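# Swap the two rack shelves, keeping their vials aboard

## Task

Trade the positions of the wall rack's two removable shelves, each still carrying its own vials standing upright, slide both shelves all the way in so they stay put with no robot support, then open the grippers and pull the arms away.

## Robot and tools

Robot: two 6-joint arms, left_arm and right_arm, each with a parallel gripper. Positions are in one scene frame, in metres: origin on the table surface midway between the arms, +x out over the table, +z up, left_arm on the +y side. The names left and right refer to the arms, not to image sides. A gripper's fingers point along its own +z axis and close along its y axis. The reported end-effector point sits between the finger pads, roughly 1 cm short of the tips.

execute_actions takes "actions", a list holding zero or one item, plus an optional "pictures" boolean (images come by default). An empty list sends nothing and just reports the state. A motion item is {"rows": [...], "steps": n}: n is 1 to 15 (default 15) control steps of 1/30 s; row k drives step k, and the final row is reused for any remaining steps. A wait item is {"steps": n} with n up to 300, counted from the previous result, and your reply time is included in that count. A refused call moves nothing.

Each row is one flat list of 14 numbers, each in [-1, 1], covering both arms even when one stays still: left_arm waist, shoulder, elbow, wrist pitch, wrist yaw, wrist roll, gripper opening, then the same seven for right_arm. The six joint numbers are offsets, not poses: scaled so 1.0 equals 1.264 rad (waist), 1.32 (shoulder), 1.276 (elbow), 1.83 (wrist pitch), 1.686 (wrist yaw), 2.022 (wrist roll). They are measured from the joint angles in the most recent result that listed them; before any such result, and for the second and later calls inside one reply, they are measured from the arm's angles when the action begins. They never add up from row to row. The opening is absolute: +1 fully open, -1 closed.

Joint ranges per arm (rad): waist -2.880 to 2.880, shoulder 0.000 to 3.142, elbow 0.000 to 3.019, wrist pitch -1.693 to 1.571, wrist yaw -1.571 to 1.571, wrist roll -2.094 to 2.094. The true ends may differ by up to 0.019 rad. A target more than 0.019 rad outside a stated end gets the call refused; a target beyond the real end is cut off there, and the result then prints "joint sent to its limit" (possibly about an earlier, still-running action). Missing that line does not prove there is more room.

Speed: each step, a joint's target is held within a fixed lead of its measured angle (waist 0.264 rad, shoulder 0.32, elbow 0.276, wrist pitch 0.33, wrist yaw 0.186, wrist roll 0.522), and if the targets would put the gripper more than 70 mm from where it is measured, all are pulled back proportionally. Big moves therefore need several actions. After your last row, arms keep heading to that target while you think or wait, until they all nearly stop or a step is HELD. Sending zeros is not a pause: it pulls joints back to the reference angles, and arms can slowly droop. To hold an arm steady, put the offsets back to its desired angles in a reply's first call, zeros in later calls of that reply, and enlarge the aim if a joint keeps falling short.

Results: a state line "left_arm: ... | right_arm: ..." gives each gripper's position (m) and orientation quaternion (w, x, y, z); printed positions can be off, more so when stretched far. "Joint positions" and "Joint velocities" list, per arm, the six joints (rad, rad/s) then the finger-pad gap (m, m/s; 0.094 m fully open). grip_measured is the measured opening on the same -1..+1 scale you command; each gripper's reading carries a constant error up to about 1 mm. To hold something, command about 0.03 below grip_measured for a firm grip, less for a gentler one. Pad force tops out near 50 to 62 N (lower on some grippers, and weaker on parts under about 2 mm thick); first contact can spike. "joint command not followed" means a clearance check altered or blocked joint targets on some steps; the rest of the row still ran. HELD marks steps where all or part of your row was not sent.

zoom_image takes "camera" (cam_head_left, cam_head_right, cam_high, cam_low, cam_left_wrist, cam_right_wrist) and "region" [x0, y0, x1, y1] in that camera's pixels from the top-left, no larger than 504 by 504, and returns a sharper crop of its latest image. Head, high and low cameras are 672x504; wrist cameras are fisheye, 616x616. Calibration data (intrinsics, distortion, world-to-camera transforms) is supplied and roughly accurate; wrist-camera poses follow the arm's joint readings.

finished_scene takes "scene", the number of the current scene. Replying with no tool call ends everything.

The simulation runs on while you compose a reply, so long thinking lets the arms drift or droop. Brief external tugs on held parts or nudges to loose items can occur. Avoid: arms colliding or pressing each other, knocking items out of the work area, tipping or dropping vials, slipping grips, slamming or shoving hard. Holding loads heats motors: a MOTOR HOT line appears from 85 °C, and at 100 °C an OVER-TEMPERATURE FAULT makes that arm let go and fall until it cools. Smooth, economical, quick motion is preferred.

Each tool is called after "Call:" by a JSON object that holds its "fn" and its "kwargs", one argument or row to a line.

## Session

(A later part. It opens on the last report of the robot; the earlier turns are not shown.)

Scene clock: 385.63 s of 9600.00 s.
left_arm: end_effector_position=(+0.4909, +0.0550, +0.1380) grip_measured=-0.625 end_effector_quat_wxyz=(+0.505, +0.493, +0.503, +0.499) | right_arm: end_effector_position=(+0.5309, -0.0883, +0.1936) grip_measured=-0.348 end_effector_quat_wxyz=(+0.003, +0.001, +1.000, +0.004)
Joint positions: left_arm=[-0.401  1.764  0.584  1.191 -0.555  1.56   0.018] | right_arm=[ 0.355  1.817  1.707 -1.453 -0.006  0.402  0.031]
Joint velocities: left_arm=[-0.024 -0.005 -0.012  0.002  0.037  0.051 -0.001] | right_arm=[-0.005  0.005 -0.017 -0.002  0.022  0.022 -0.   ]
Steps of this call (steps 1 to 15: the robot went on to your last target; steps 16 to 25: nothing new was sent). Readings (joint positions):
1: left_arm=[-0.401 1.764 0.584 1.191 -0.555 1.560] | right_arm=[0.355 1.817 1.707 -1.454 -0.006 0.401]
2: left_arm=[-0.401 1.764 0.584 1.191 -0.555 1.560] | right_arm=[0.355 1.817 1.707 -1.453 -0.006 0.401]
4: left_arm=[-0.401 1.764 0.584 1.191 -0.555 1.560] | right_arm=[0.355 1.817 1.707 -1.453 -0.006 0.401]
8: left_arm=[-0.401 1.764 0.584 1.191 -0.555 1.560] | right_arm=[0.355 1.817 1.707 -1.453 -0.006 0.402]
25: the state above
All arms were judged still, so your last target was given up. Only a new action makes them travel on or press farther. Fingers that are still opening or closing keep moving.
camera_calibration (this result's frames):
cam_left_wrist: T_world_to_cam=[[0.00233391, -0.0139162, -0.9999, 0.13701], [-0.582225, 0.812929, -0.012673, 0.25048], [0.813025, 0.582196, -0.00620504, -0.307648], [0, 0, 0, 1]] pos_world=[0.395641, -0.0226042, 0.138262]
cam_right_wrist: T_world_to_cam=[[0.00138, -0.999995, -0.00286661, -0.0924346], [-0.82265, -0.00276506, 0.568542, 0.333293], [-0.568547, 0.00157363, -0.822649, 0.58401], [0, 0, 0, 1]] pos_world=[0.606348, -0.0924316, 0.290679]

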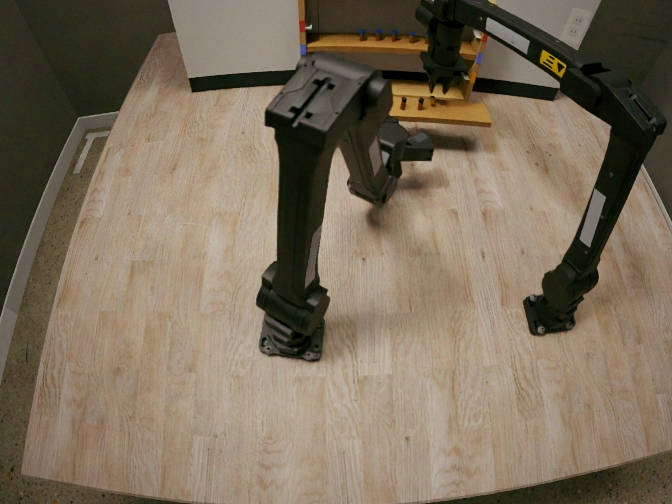

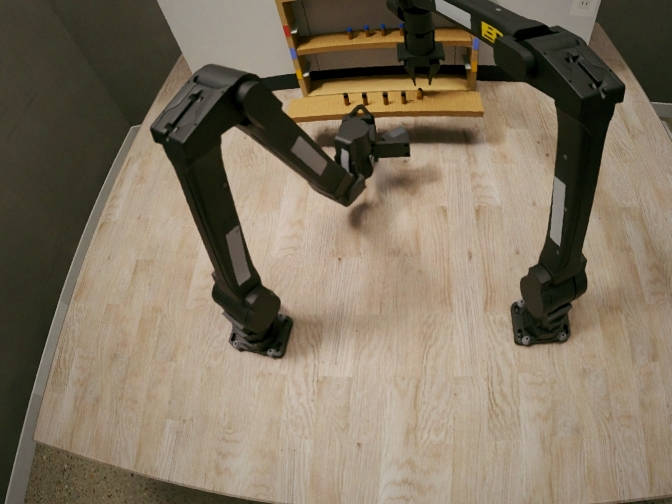

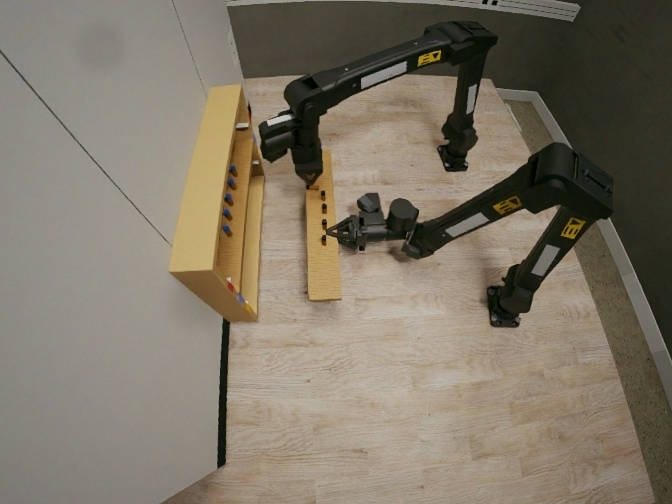

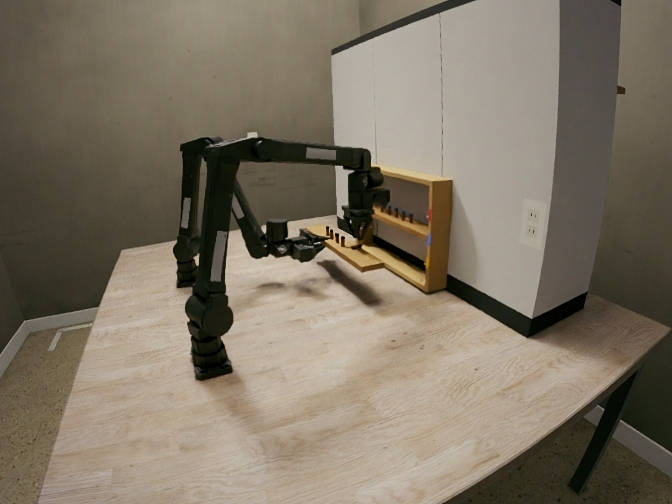

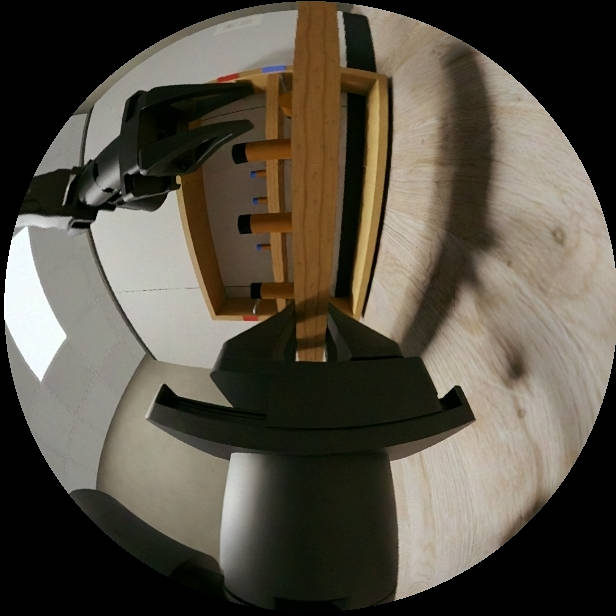

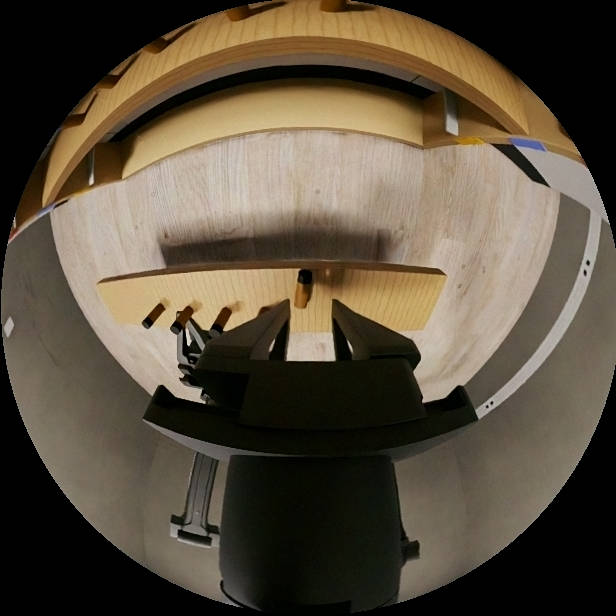

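Call:
{"fn": "execute_actions", "kwargs": {
  "actions": []
}}

Scene clock: 399.27 s of 9600.00 s.
left_arm: end_effector_position=(+0.4909, +0.0550, +0.1380) grip_measured=-0.625 end_effector_quat_wxyz=(+0.505, +0.493, +0.503, +0.499) | right_arm: end_effector_position=(+0.5309, -0.0883, +0.1936) grip_measured=-0.348 end_effector_quat_wxyz=(+0.003, +0.001, +1.000, +0.004)
Joint positions: left_arm=[-0.401  1.764  0.584  1.191 -0.555  1.56   0.018] | right_arm=[ 0.355  1.817  1.707 -1.453 -0.006  0.402  0.031]
Joint velocities: left_arm=[-0.015 -0.005 -0.017 -0.017  0.037  0.037  0.001] | right_arm=[-0.015 -0.015 -0.022 -0.007 -0.007  0.022 -0.   ]
Steps of this call (steps 1 to 90: nothing new was sent; then 10.63 s passed at rest). Readings (joint positions):
1: left_arm=[-0.401 1.764 0.584 1.191 -0.555 1.560] | right_arm=[0.355 1.817 1.707 -1.453 -0.006 0.402]
2: left_arm=[-0.401 1.764 0.584 1.191 -0.555 1.560] | right_arm=[0.355 1.817 1.707 -1.453 -0.006 0.402]
4: left_arm=[-0.401 1.764 0.584 1.191 -0.555 1.560] | right_arm=[0.355 1.817 1.707 -1.453 -0.006 0.402]
8: left_arm=[-0.401 1.764 0.584 1.191 -0.555 1.560] | right_arm=[0.355 1.817 1.707 -1.453 -0.006 0.402]
90: the state above
camera_calibration (this result's frames):
cam_left_wrist: T_world_to_cam=[[0.00233391, -0.0139162, -0.9999, 0.13701], [-0.582225, 0.812929, -0.012673, 0.25048], [0.813025, 0.582196, -0.00620504, -0.307648], [0, 0, 0, 1]] pos_world=[0.395641, -0.0226042, 0.138262]
cam_right_wrist: T_world_to_cam=[[0.00138, -0.999995, -0.00286661, -0.0924346], [-0.82265, -0.00276506, 0.568542, 0.333293], [-0.568547, 0.00157363, -0.822649, 0.58401], [0, 0, 0, 1]] pos_world=[0.606348, -0.0924316, 0.290679]

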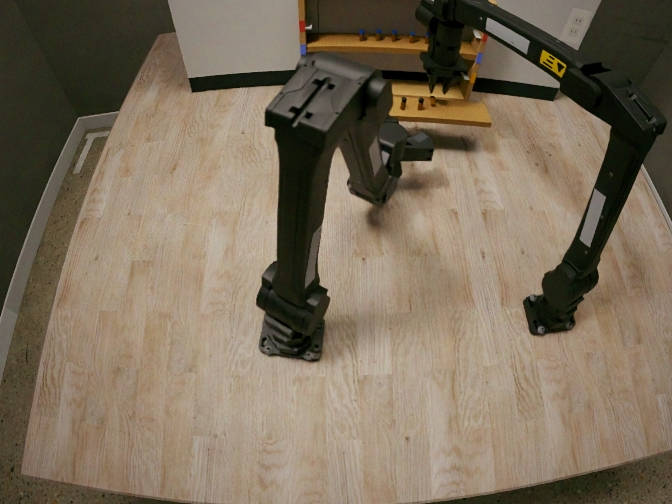

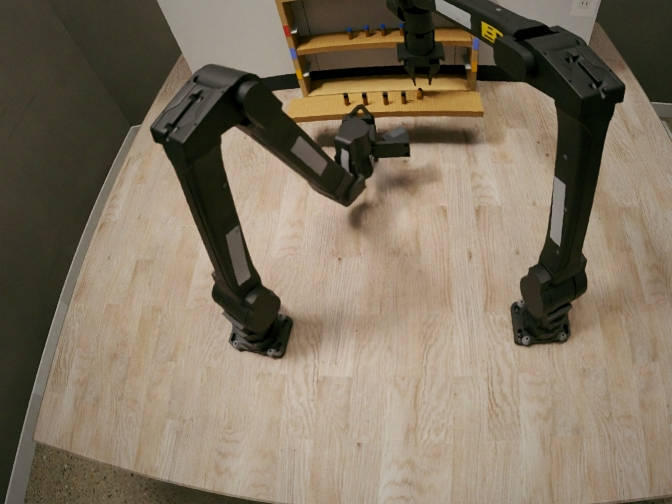

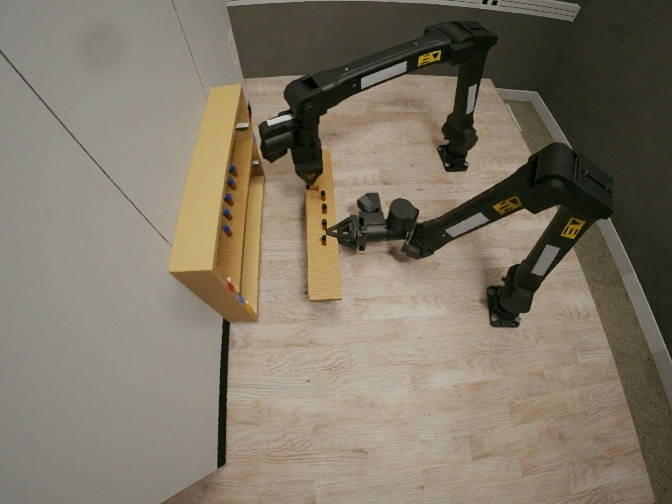

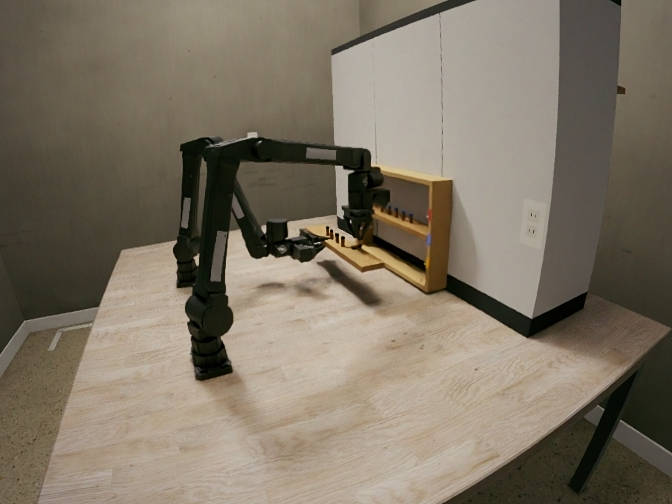

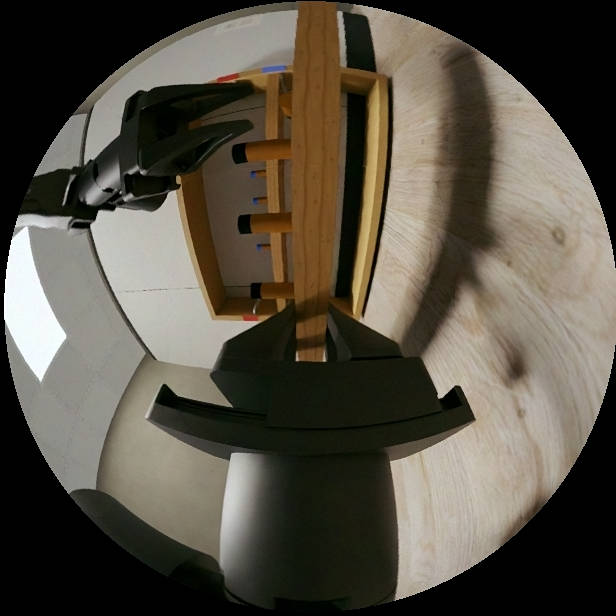

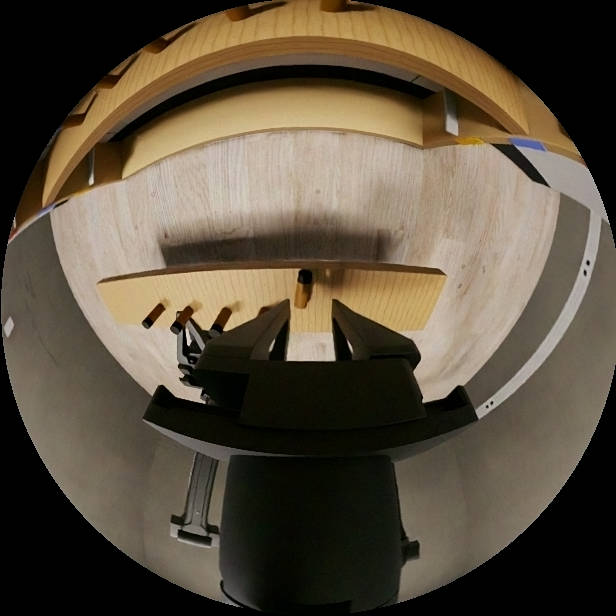

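Call:
{"fn": "execute_actions", "kwargs": {
  "actions": [
    {"rows":[[0,-0.025,0.025,0.018,0,-0.008,-0.66,0.006,0.002,-0.005,0.015,0,0,-0.35],[0,-0.025,0.025,0.018,0,-0.008,-0.66,0.012,0.004,-0.015,0.025,0,0,-0.35],[0,-0.025,0.025,0.018,0,-0.008,-0.66,0.012,0.005,-0.025,0.036,0,0,-0.35]],"steps":15}
  ],
  "pictures": false
}}

Call:
{"fn": "execute_actions", "kwargs": {
  "actions": [
    {"steps":20}
  ]
}}

Scene clock: 404.07 s of 9600.00 s.
left_arm: end_effector_position=(+0.4909, +0.0550, +0.1380) grip_measured=-0.625 end_effector_quat_wxyz=(+0.505, +0.493, +0.503, +0.499) | right_arm: end_effector_position=(+0.5319, -0.0858, +0.1782) grip_measured=-0.348 end_effector_quat_wxyz=(+0.009, -0.001, +1.000, +0.007)
Joint positions: left_arm=[-0.401  1.764  0.584  1.191 -0.555  1.56   0.018] | right_arm=[ 0.359  1.817  1.667 -1.398 -0.006  0.402  0.031]
Joint velocities: left_arm=[ 0.005  0.005  0.002 -0.012 -0.066  0.051 -0.001] | right_arm=[-0.015 -0.024  0.027 -0.017  0.066  0.022  0.001]
Steps of this call (steps 1 to 90: nothing new was sent; then 1.30 s passed at rest; steps 91 to 105: all 15 steps of this action). Readings (joint positions):
91: left_arm=[-0.401 1.764 0.584 1.191 -0.555 1.560] | right_arm=[0.355 1.817 1.706 -1.449 -0.006 0.402]
92: left_arm=[-0.401 1.764 0.584 1.191 -0.555 1.560] | right_arm=[0.355 1.817 1.702 -1.441 -0.006 0.402]
94: left_arm=[-0.401 1.764 0.584 1.191 -0.555 1.560] | right_arm=[0.356 1.817 1.689 -1.414 -0.006 0.402]
98: left_arm=[-0.401 1.764 0.584 1.191 -0.555 1.560] | right_arm=[0.358 1.817 1.668 -1.400 -0.006 0.402]
105: the state above

Scene clock: 404.73 s of 9600.00 s.
left_arm: end_effector_position=(+0.4909, +0.0550, +0.1380) grip_measured=-0.625 end_effector_quat_wxyz=(+0.505, +0.493, +0.503, +0.499) | right_arm: end_effector_position=(+0.5319, -0.0858, +0.1782) grip_measured=-0.348 end_effector_quat_wxyz=(+0.009, -0.001, +1.000, +0.007)
Joint positions: left_arm=[-0.401  1.764  0.584  1.191 -0.555  1.56   0.018] | right_arm=[ 0.359  1.817  1.667 -1.398 -0.006  0.402  0.031]
Joint velocities: left_arm=[ 0.005 -0.005  0.007 -0.002  0.081 -0.037  0.   ] | right_arm=[-0.005  0.005 -0.007 -0.017 -0.022  0.051 -0.   ]
Steps of this call (steps 1 to 15: the robot went on to your last target; steps 16 to 20: nothing new was sent). Readings (joint positions):
1: left_arm=[-0.401 1.764 0.584 1.191 -0.555 1.560] | right_arm=[0.359 1.817 1.667 -1.398 -0.006 0.402]
2: left_arm=[-0.401 1.764 0.584 1.191 -0.555 1.560] | right_arm=[0.359 1.817 1.667 -1.398 -0.006 0.402]
4: left_arm=[-0.401 1.764 0.584 1.191 -0.555 1.560] | right_arm=[0.359 1.817 1.667 -1.398 -0.006 0.402]
8: left_arm=[-0.401 1.764 0.584 1.191 -0.555 1.560] | right_arm=[0.359 1.817 1.667 -1.398 -0.006 0.402]
20: the state above
All arms were judged still, so your last target was given up. Only a new action makes them travel on or press farther. Fingers that are still opening or closing keep moving.
camera_calibration (this result's frames):
cam_left_wrist: T_world_to_cam=[[0.00233391, -0.0139162, -0.9999, 0.13701], [-0.582225, 0.812929, -0.012673, 0.25048], [0.813025, 0.582196, -0.00620504, -0.307648], [0, 0, 0, 1]] pos_world=[0.395641, -0.0226042, 0.138262]
cam_right_wrist: T_world_to_cam=[[0.00489203, -0.999951, -0.00865214, -0.0907834], [-0.830334, -0.00888338, 0.557195, 0.348463], [-0.557244, 0.00445836, -0.830337, 0.567533], [0, 0, 0, 1]] pos_world=[0.606039, -0.0902136, 0.276297]

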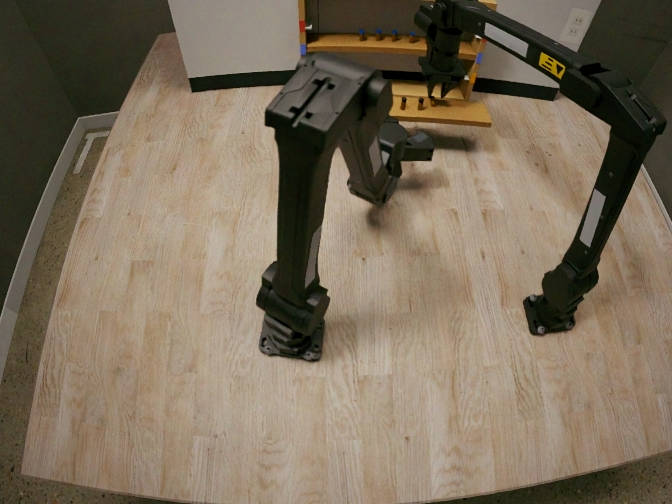

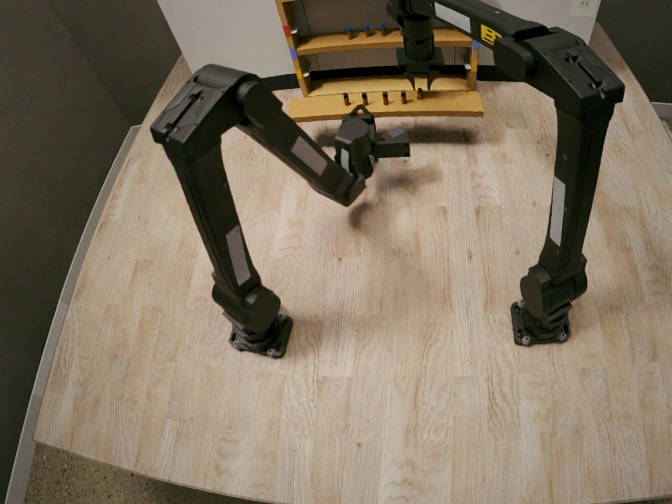

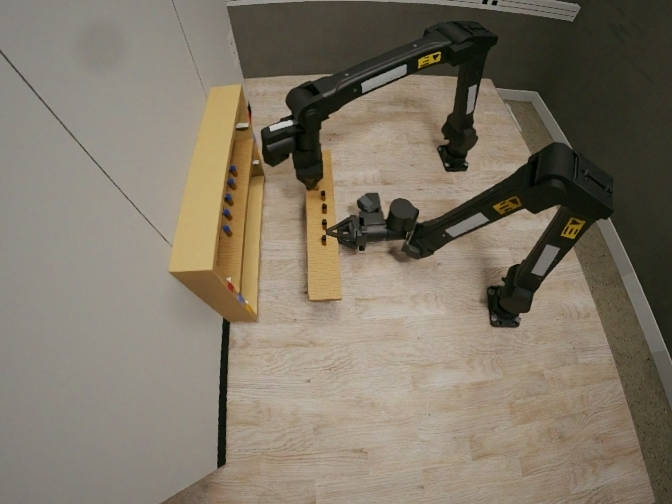

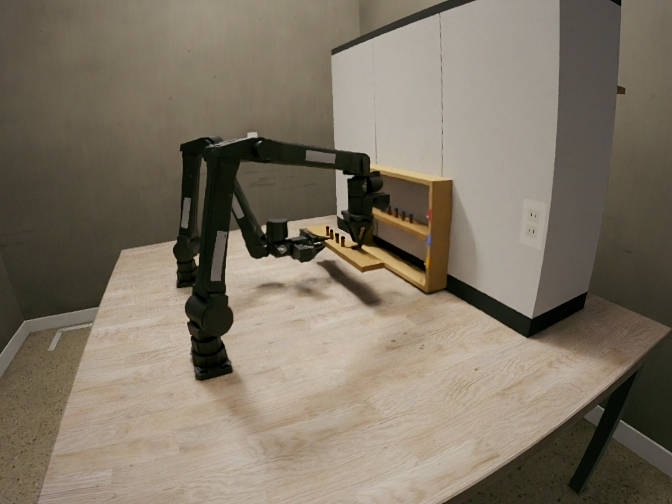

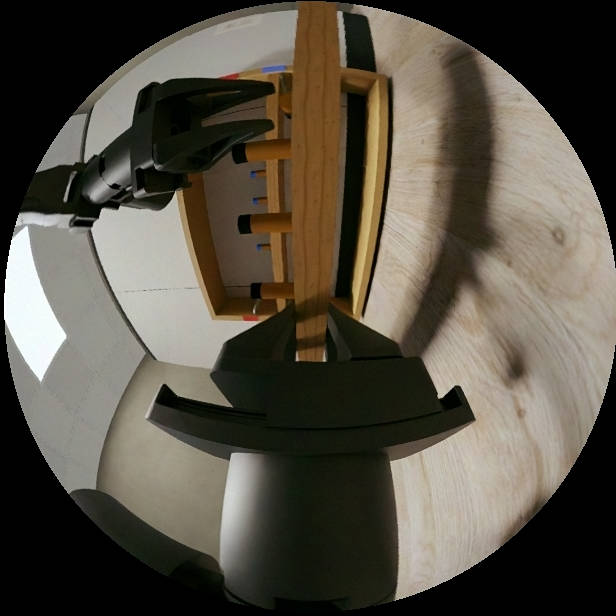

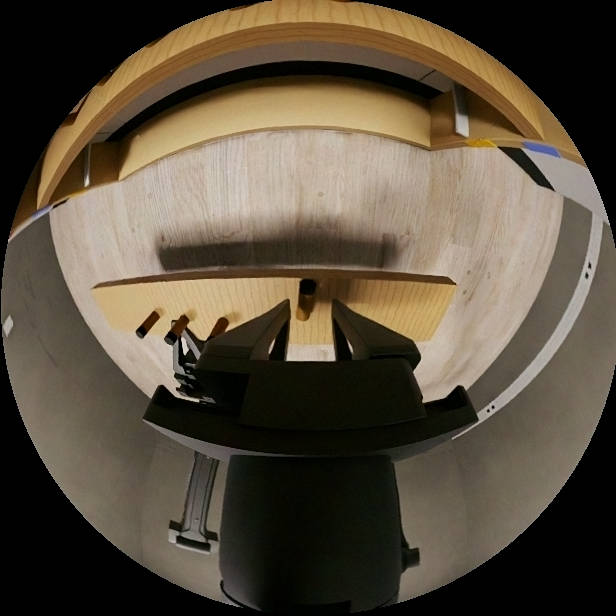

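Call:
{"fn": "execute_actions", "kwargs": {
  "actions": [
    {"rows":[[0,-0.025,0.025,0.018,0,-0.008,-0.66,0.004,0.002,-0.005,0.01,0,0,-0.35],[0,-0.025,0.025,0.018,0,-0.008,-0.66,0.006,0.004,-0.013,0.017,0,0,-0.35],[0,-0.025,0.025,0.018,0,-0.008,-0.66,0.008,0.005,-0.022,0.025,0,0,-0.35]],"steps":15}
  ]
}}

Call:
{"fn": "zoom_image", "kwargs": {
  "camera": "cam_left_wrist",
  "region": [180, 40, 380, 240]
}}

Scene clock: 409.10 s of 9600.00 s.
left_arm: end_effector_position=(+0.4909, +0.0550, +0.1380) grip_measured=-0.625 end_effector_quat_wxyz=(+0.505, +0.493, +0.503, +0.499) | right_arm: end_effector_position=(+0.5299, -0.0866, +0.1650) grip_measured=-0.348 end_effector_quat_wxyz=(+0.010, -0.001, +1.000, +0.007)
Joint positions: left_arm=[-0.401  1.764  0.584  1.191 -0.555  1.56   0.018] | right_arm=[ 0.359  1.817  1.632 -1.362 -0.006  0.402  0.031]
Joint velocities: left_arm=[-0.005 -0.015  0.007  0.022 -0.007  0.007  0.   ] | right_arm=[-0.005 -0.005  0.002 -0.002 -0.007  0.007  0.001]
Steps of this call (steps 1 to 90: nothing new was sent; then 0.87 s passed at rest; steps 91 to 105: all 15 steps of this action). Readings (joint positions):
91: left_arm=[-0.401 1.764 0.584 1.191 -0.555 1.560] | right_arm=[0.359 1.817 1.666 -1.396 -0.006 0.402]
92: left_arm=[-0.401 1.764 0.584 1.191 -0.555 1.560] | right_arm=[0.359 1.817 1.663 -1.391 -0.006 0.402]
94: left_arm=[-0.401 1.764 0.584 1.191 -0.555 1.560] | right_arm=[0.359 1.817 1.652 -1.373 -0.006 0.402]
98: left_arm=[-0.401 1.764 0.584 1.191 -0.555 1.560] | right_arm=[0.359 1.817 1.632 -1.364 -0.006 0.402]
105: the state above
camera_calibration (this result's frames):
cam_left_wrist: T_world_to_cam=[[0.00233391, -0.0139162, -0.9999, 0.13701], [-0.582225, 0.812929, -0.012673, 0.25048], [0.813025, 0.582196, -0.00620504, -0.307648], [0, 0, 0, 1]] pos_world=[0.395641, -0.0226042, 0.138262]
cam_right_wrist: T_world_to_cam=[[0.00489509, -0.999949, -0.00880047, -0.0917082], [-0.83053, -0.00896697, 0.556902, 0.354327], [-0.556953, 0.00458297, -0.830532, 0.555355], [0, 0, 0, 1]] pos_world=[0.604034, -0.0910715, 0.263107]

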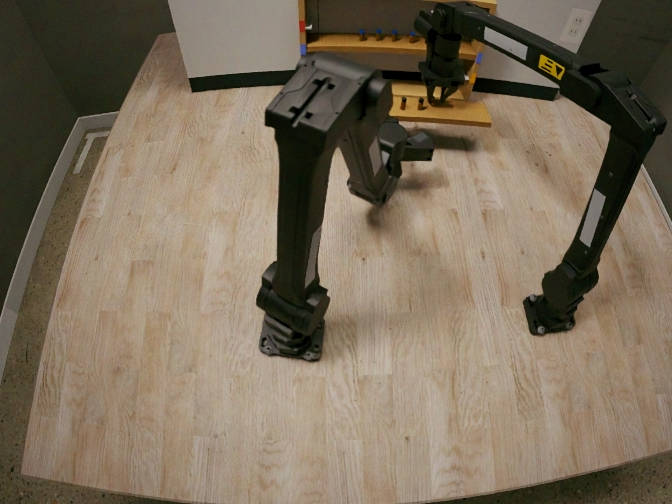

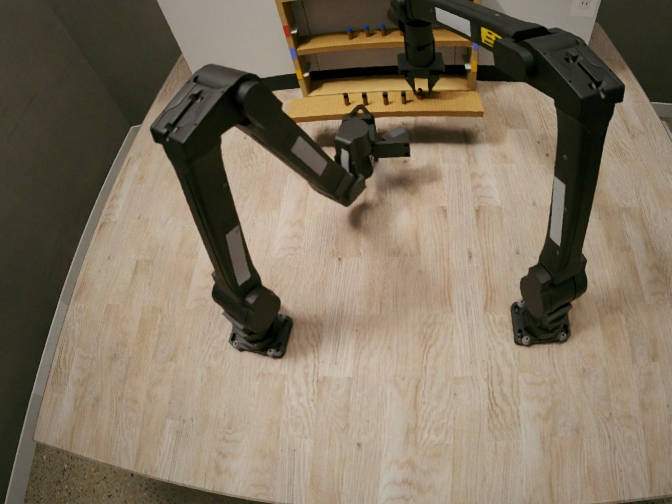

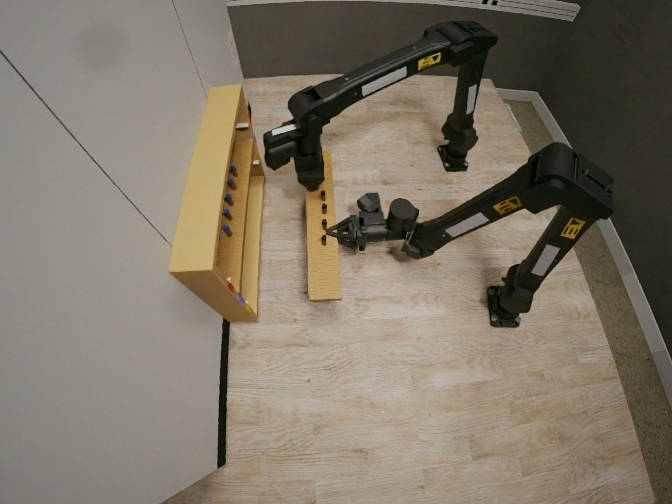

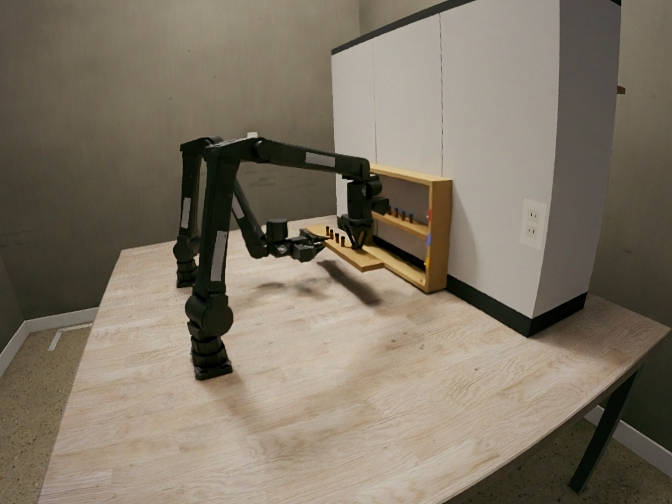

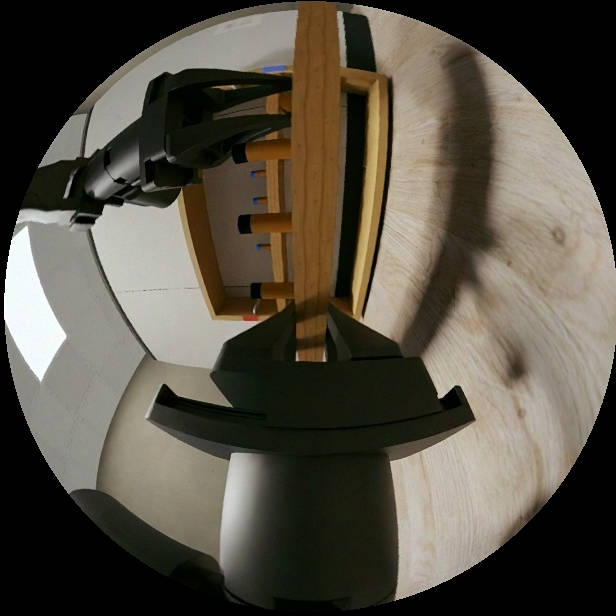

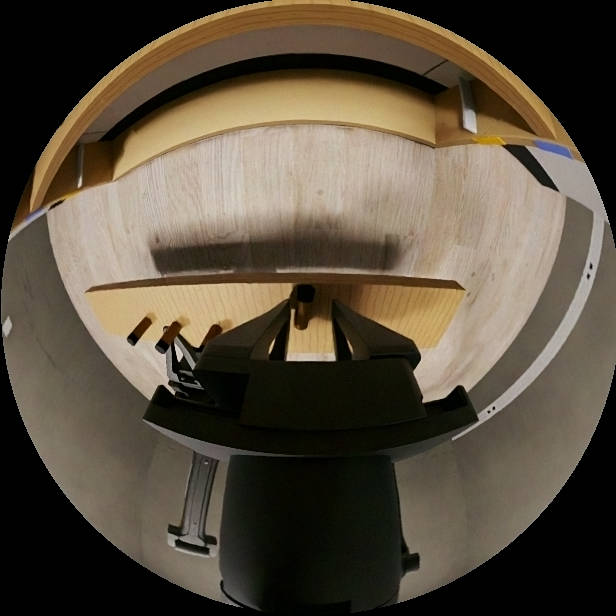

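Region (180, 40, 380, 240) of cam_left_wrist's 616x616 image, scaled by 2.520, with more detail than that image has.

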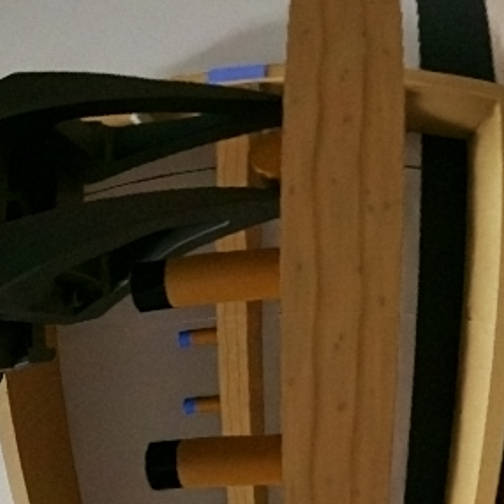

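Call:
{"fn": "execute_actions", "kwargs": {
  "actions": [
    {"rows":[[0,-0.025,0.025,0.018,0,-0.008,-0.66,0.008,0.004,-0.003,0.008,0,0,-0.35],[0,-0.025,0.025,0.018,0,-0.008,-0.66,0.012,0.004,-0.004,0.01,0,0,-0.35],[0,-0.025,0.025,0.018,0,-0.008,-0.66,0.012,0.004,-0.004,0.01,0,0,-0.35],[0,-0.025,0.025,0.018,0,-0.008,-0.66,0.012,0.004,-0.004,0.01,0,0,-0.35],[0,-0.025,0.025,0.018,0,-0.008,-0.66,0.012,0.004,-0.004,0.01,0,0,-0.4],[0,-0.025,0.025,0.018,0,-0.008,-0.66,0.012,0.004,-0.004,0.01,0,0,-0.45],[0,-0.025,0.025,0.018,0,-0.008,-0.66,0.012,0.004,-0.004,0.01,0,0,-0.5],[0,-0.025,0.025,0.018,0,-0.008,-0.66,0.012,0.004,-0.004,0.01,0,0,-0.55],[0,-0.025,0.025,0.018,0,-0.008,-0.66,0.012,0.004,-0.004,0.01,0,0,-0.6],[0,-0.025,0.025,0.018,0,-0.008,-0.66,0.012,0.004,-0.004,0.01,0,0,-0.64],[0,-0.025,0.025,0.018,0,-0.008,-0.66,0.012,0.004,-0.004,0.01,0,0,-0.68],[0,-0.025,0.025,0.018,0,-0.008,-0.66,0.012,0.004,-0.004,0.01,0,0,-0.71],[0,-0.025,0.025,0.018,0,-0.008,-0.66,0.012,0.004,-0.004,0.01,0,0,-0.74],[0,-0.025,0.025,0.018,0,-0.008,-0.66,0.012,0.004,-0.004,0.01,0,0,-0.77],[0,-0.025,0.025,0.018,0,-0.008,-0.66,0.012,0.004,-0.004,0.01,0,0,-0.79]]}
  ],
  "pictures": false
}}

Call:
{"fn": "execute_actions", "kwargs": {
  "actions": [
    {"steps":15}
  ]
}}

Scene clock: 415.47 s of 9600.00 s.
left_arm: end_effector_position=(+0.4909, +0.0550, +0.1380) grip_measured=-0.625 end_effector_quat_wxyz=(+0.505, +0.493, +0.503, +0.499) | right_arm: end_effector_position=(+0.5285, -0.0854, +0.1617) grip_measured=-0.773 end_effector_quat_wxyz=(+0.009, -0.003, +1.000, +0.007)
Joint positions: left_arm=[-0.401  1.764  0.584  1.191 -0.555  1.56   0.018] | right_arm=[ 0.362  1.817  1.623 -1.354 -0.006  0.402  0.011]
Joint velocities: left_arm=[-0.005 -0.005 -0.017 -0.017 -0.007 -0.066 -0.001] | right_arm=[-0.015 -0.015  0.022  0.007  0.007 -0.081 -0.016]
Steps of this call (steps 1 to 15: the robot went on to your last target; steps 16 to 90: nothing new was sent; then 2.87 s passed at rest; steps 91 to 105: all 15 steps of this action). Readings (joint positions):
91: left_arm=[-0.401 1.764 0.584 1.191 -0.555 1.560] | right_arm=[0.359 1.817 1.631 -1.361 -0.006 0.402]
92: left_arm=[-0.401 1.764 0.584 1.191 -0.555 1.560] | right_arm=[0.359 1.817 1.630 -1.359 -0.006 0.402]
94: left_arm=[-0.401 1.764 0.584 1.191 -0.555 1.560] | right_arm=[0.359 1.817 1.627 -1.356 -0.006 0.402]
98: left_arm=[-0.401 1.764 0.584 1.191 -0.555 1.560] | right_arm=[0.361 1.817 1.623 -1.355 -0.006 0.402]
105: the state above

Scene clock: 415.97 s of 9600.00 s.
left_arm: end_effector_position=(+0.4909, +0.0550, +0.1380) grip_measured=-0.625 end_effector_quat_wxyz=(+0.505, +0.493, +0.503, +0.499) | right_arm: end_effector_position=(+0.5285, -0.0854, +0.1617) grip_measured=-0.779 end_effector_quat_wxyz=(+0.009, -0.003, +1.000, +0.007)
Joint positions: left_arm=[-0.401  1.764  0.584  1.191 -0.555  1.56   0.018] | right_arm=[ 0.362  1.817  1.623 -1.354 -0.006  0.402  0.01 ]
Joint velocities: left_arm=[-0.005  0.015 -0.002  0.012 -0.081  0.007 -0.001] | right_arm=[-0.015 -0.015  0.007 -0.002 -0.022  0.007  0.001]
Steps of this call (steps 1 to 15: the robot went on to your last target). Readings (joint positions):
1: left_arm=[-0.401 1.764 0.584 1.191 -0.555 1.560] | right_arm=[0.362 1.817 1.623 -1.354 -0.006 0.402]
2: left_arm=[-0.401 1.764 0.584 1.191 -0.555 1.560] | right_arm=[0.362 1.817 1.623 -1.354 -0.006 0.402]
4: left_arm=[-0.401 1.764 0.584 1.191 -0.555 1.560] | right_arm=[0.362 1.817 1.623 -1.354 -0.006 0.402]
8: left_arm=[-0.401 1.764 0.584 1.191 -0.555 1.560] | right_arm=[0.362 1.817 1.623 -1.354 -0.006 0.402]
15: the state above
All arms were judged still, so your last target was given up. Only a new action makes them travel on or press farther. Fingers that are still opening or closing keep moving.
camera_calibration (this result's frames):
cam_left_wrist: T_world_to_cam=[[0.00233391, -0.0139162, -0.9999, 0.13701], [-0.582225, 0.812929, -0.012673, 0.25048], [0.813025, 0.582196, -0.00620504, -0.307648], [0, 0, 0, 1]] pos_world=[0.395641, -0.0226042, 0.138262]
cam_right_wrist: T_world_to_cam=[[0.00794065, -0.999932, -0.00850381, -0.0921379], [-0.830108, -0.0113331, 0.557487, 0.354466], [-0.557546, 0.00263227, -0.830142, 0.551899], [0, 0, 0, 1]] pos_world=[0.602686, -0.0895672, 0.259761]

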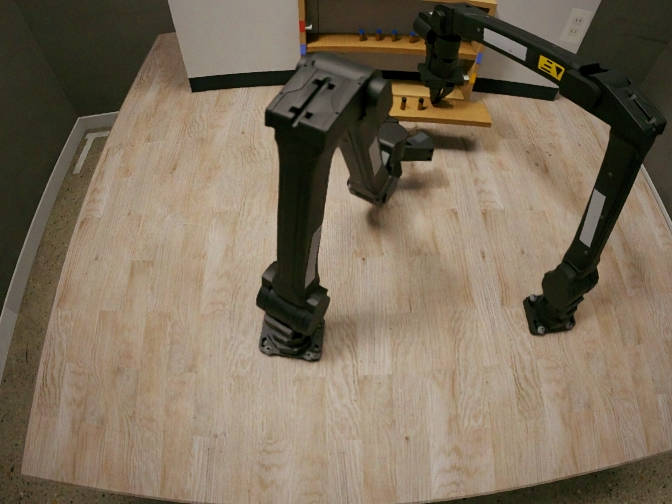

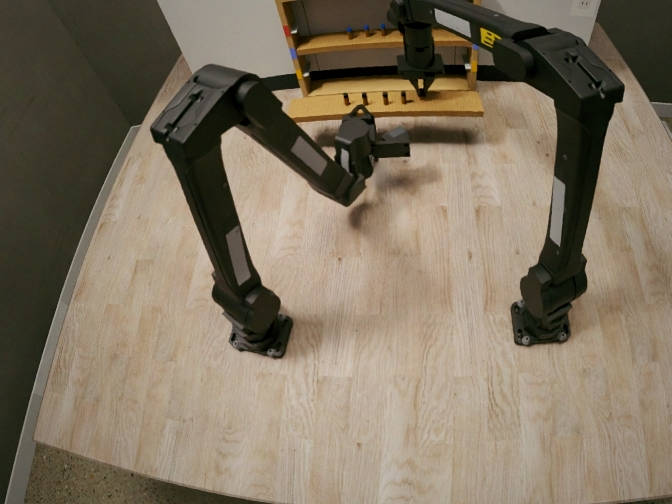

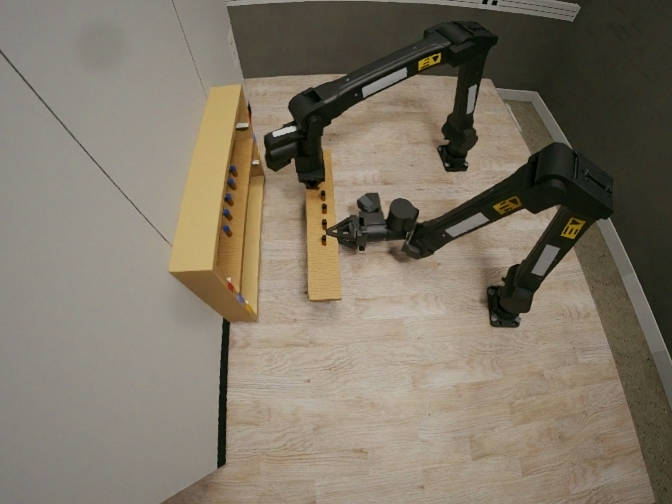

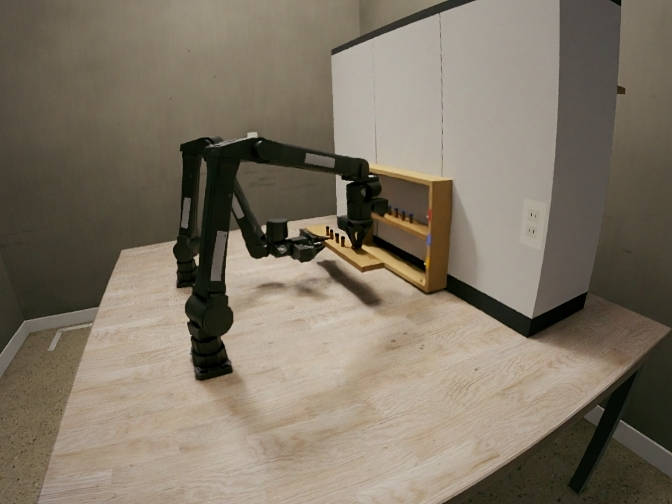

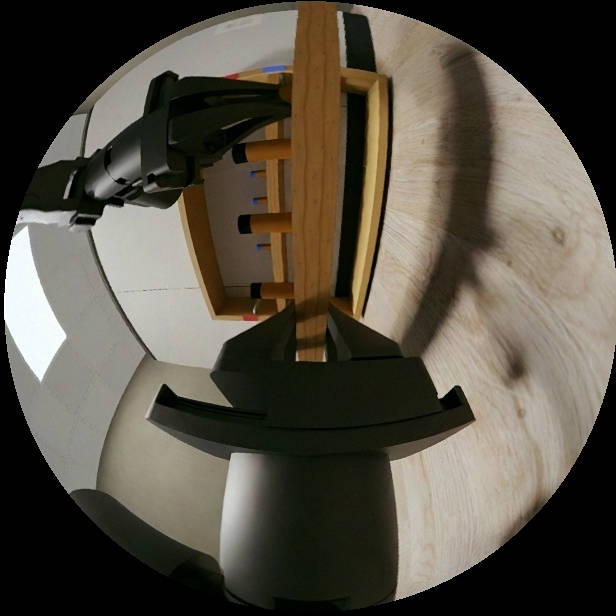

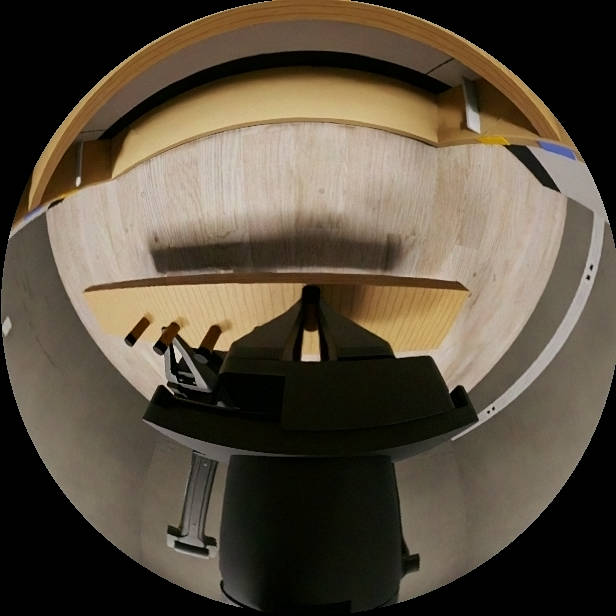

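Call:
{"fn": "execute_actions", "kwargs": {
  "actions": [
    {"rows":[[0,-0.025,0.025,0.018,0,-0.008,-0.66,0,0,0.02,0,0,0,-0.81],[0,-0.025,0.025,0.018,0,-0.008,-0.66,0,0,0.03,0,0,0,-0.81],[0,-0.025,0.025,0.018,0,-0.008,-0.66,0,0,0.04,-0.005,0,0,-0.81],[0,-0.025,0.025,0.018,0,-0.008,-0.66,0,0,0.05,-0.012,0,0,-0.81],[0,-0.025,0.025,0.018,0,-0.008,-0.66,0,0,0.06,-0.02,0,0,-0.81],[0,-0.025,0.025,0.018,0,-0.008,-0.66,0,0,0.07,-0.027,0,0,-0.81],[0,-0.025,0.025,0.018,0,-0.008,-0.66,0,0,0.08,-0.034,0,0,-0.81],[0,-0.025,0.025,0.018,0,-0.008,-0.66,0,0,0.09,-0.041,0,0,-0.81],[0,-0.025,0.025,0.018,0,-0.008,-0.66,0,0,0.10,-0.048,0,0,-0.81]],"steps":15}
  ],
  "pictures": false
}}

Call:
{"fn": "zoom_image", "kwargs": {
  "camera": "cam_left_wrist",
  "region": [140, 20, 380, 260]
}}

Scene clock: 428.00 s of 9600.00 s.
left_arm: end_effector_position=(+0.4909, +0.0550, +0.1380) grip_measured=-0.625 end_effector_quat_wxyz=(+0.505, +0.493, +0.503, +0.499) | right_arm: end_effector_position=(+0.5337, -0.0831, +0.1923) grip_measured=-0.795 end_effector_quat_wxyz=(+0.011, -0.003, +1.000, +0.008)
Joint positions: left_arm=[-0.401  1.764  0.584  1.191 -0.555  1.56   0.018] | right_arm=[ 0.362  1.817  1.704 -1.431 -0.006  0.402  0.01 ]
Joint velocities: left_arm=[-0.005  0.005 -0.007 -0.007  0.007 -0.007  0.001] | right_arm=[ 0.015  0.005  0.002 -0.002 -0.051 -0.007 -0.   ]
Steps of this call (steps 1 to 90: nothing new was sent; then 8.53 s passed at rest; steps 91 to 105: all 15 steps of this action). Readings (joint positions):
91: left_arm=[-0.401 1.764 0.584 1.191 -0.555 1.560] | right_arm=[0.362 1.817 1.623 -1.354 -0.006 0.402]
92: left_arm=[-0.401 1.764 0.584 1.191 -0.555 1.560] | right_arm=[0.362 1.817 1.623 -1.354 -0.006 0.402]
94: left_arm=[-0.401 1.764 0.584 1.191 -0.555 1.560] | right_arm=[0.362 1.817 1.624 -1.357 -0.006 0.402]
98: left_arm=[-0.401 1.764 0.584 1.191 -0.555 1.560] | right_arm=[0.362 1.817 1.647 -1.399 -0.006 0.402]
105: the state above

Region (140, 20, 380, 260) of cam_left_wrist's 616x616 image, scaled by 2.100, with more detail than that image has.

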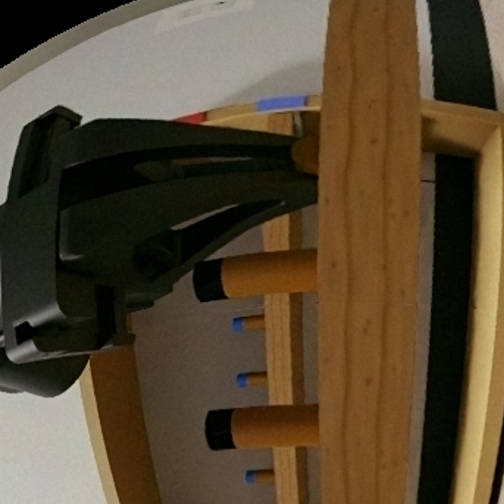

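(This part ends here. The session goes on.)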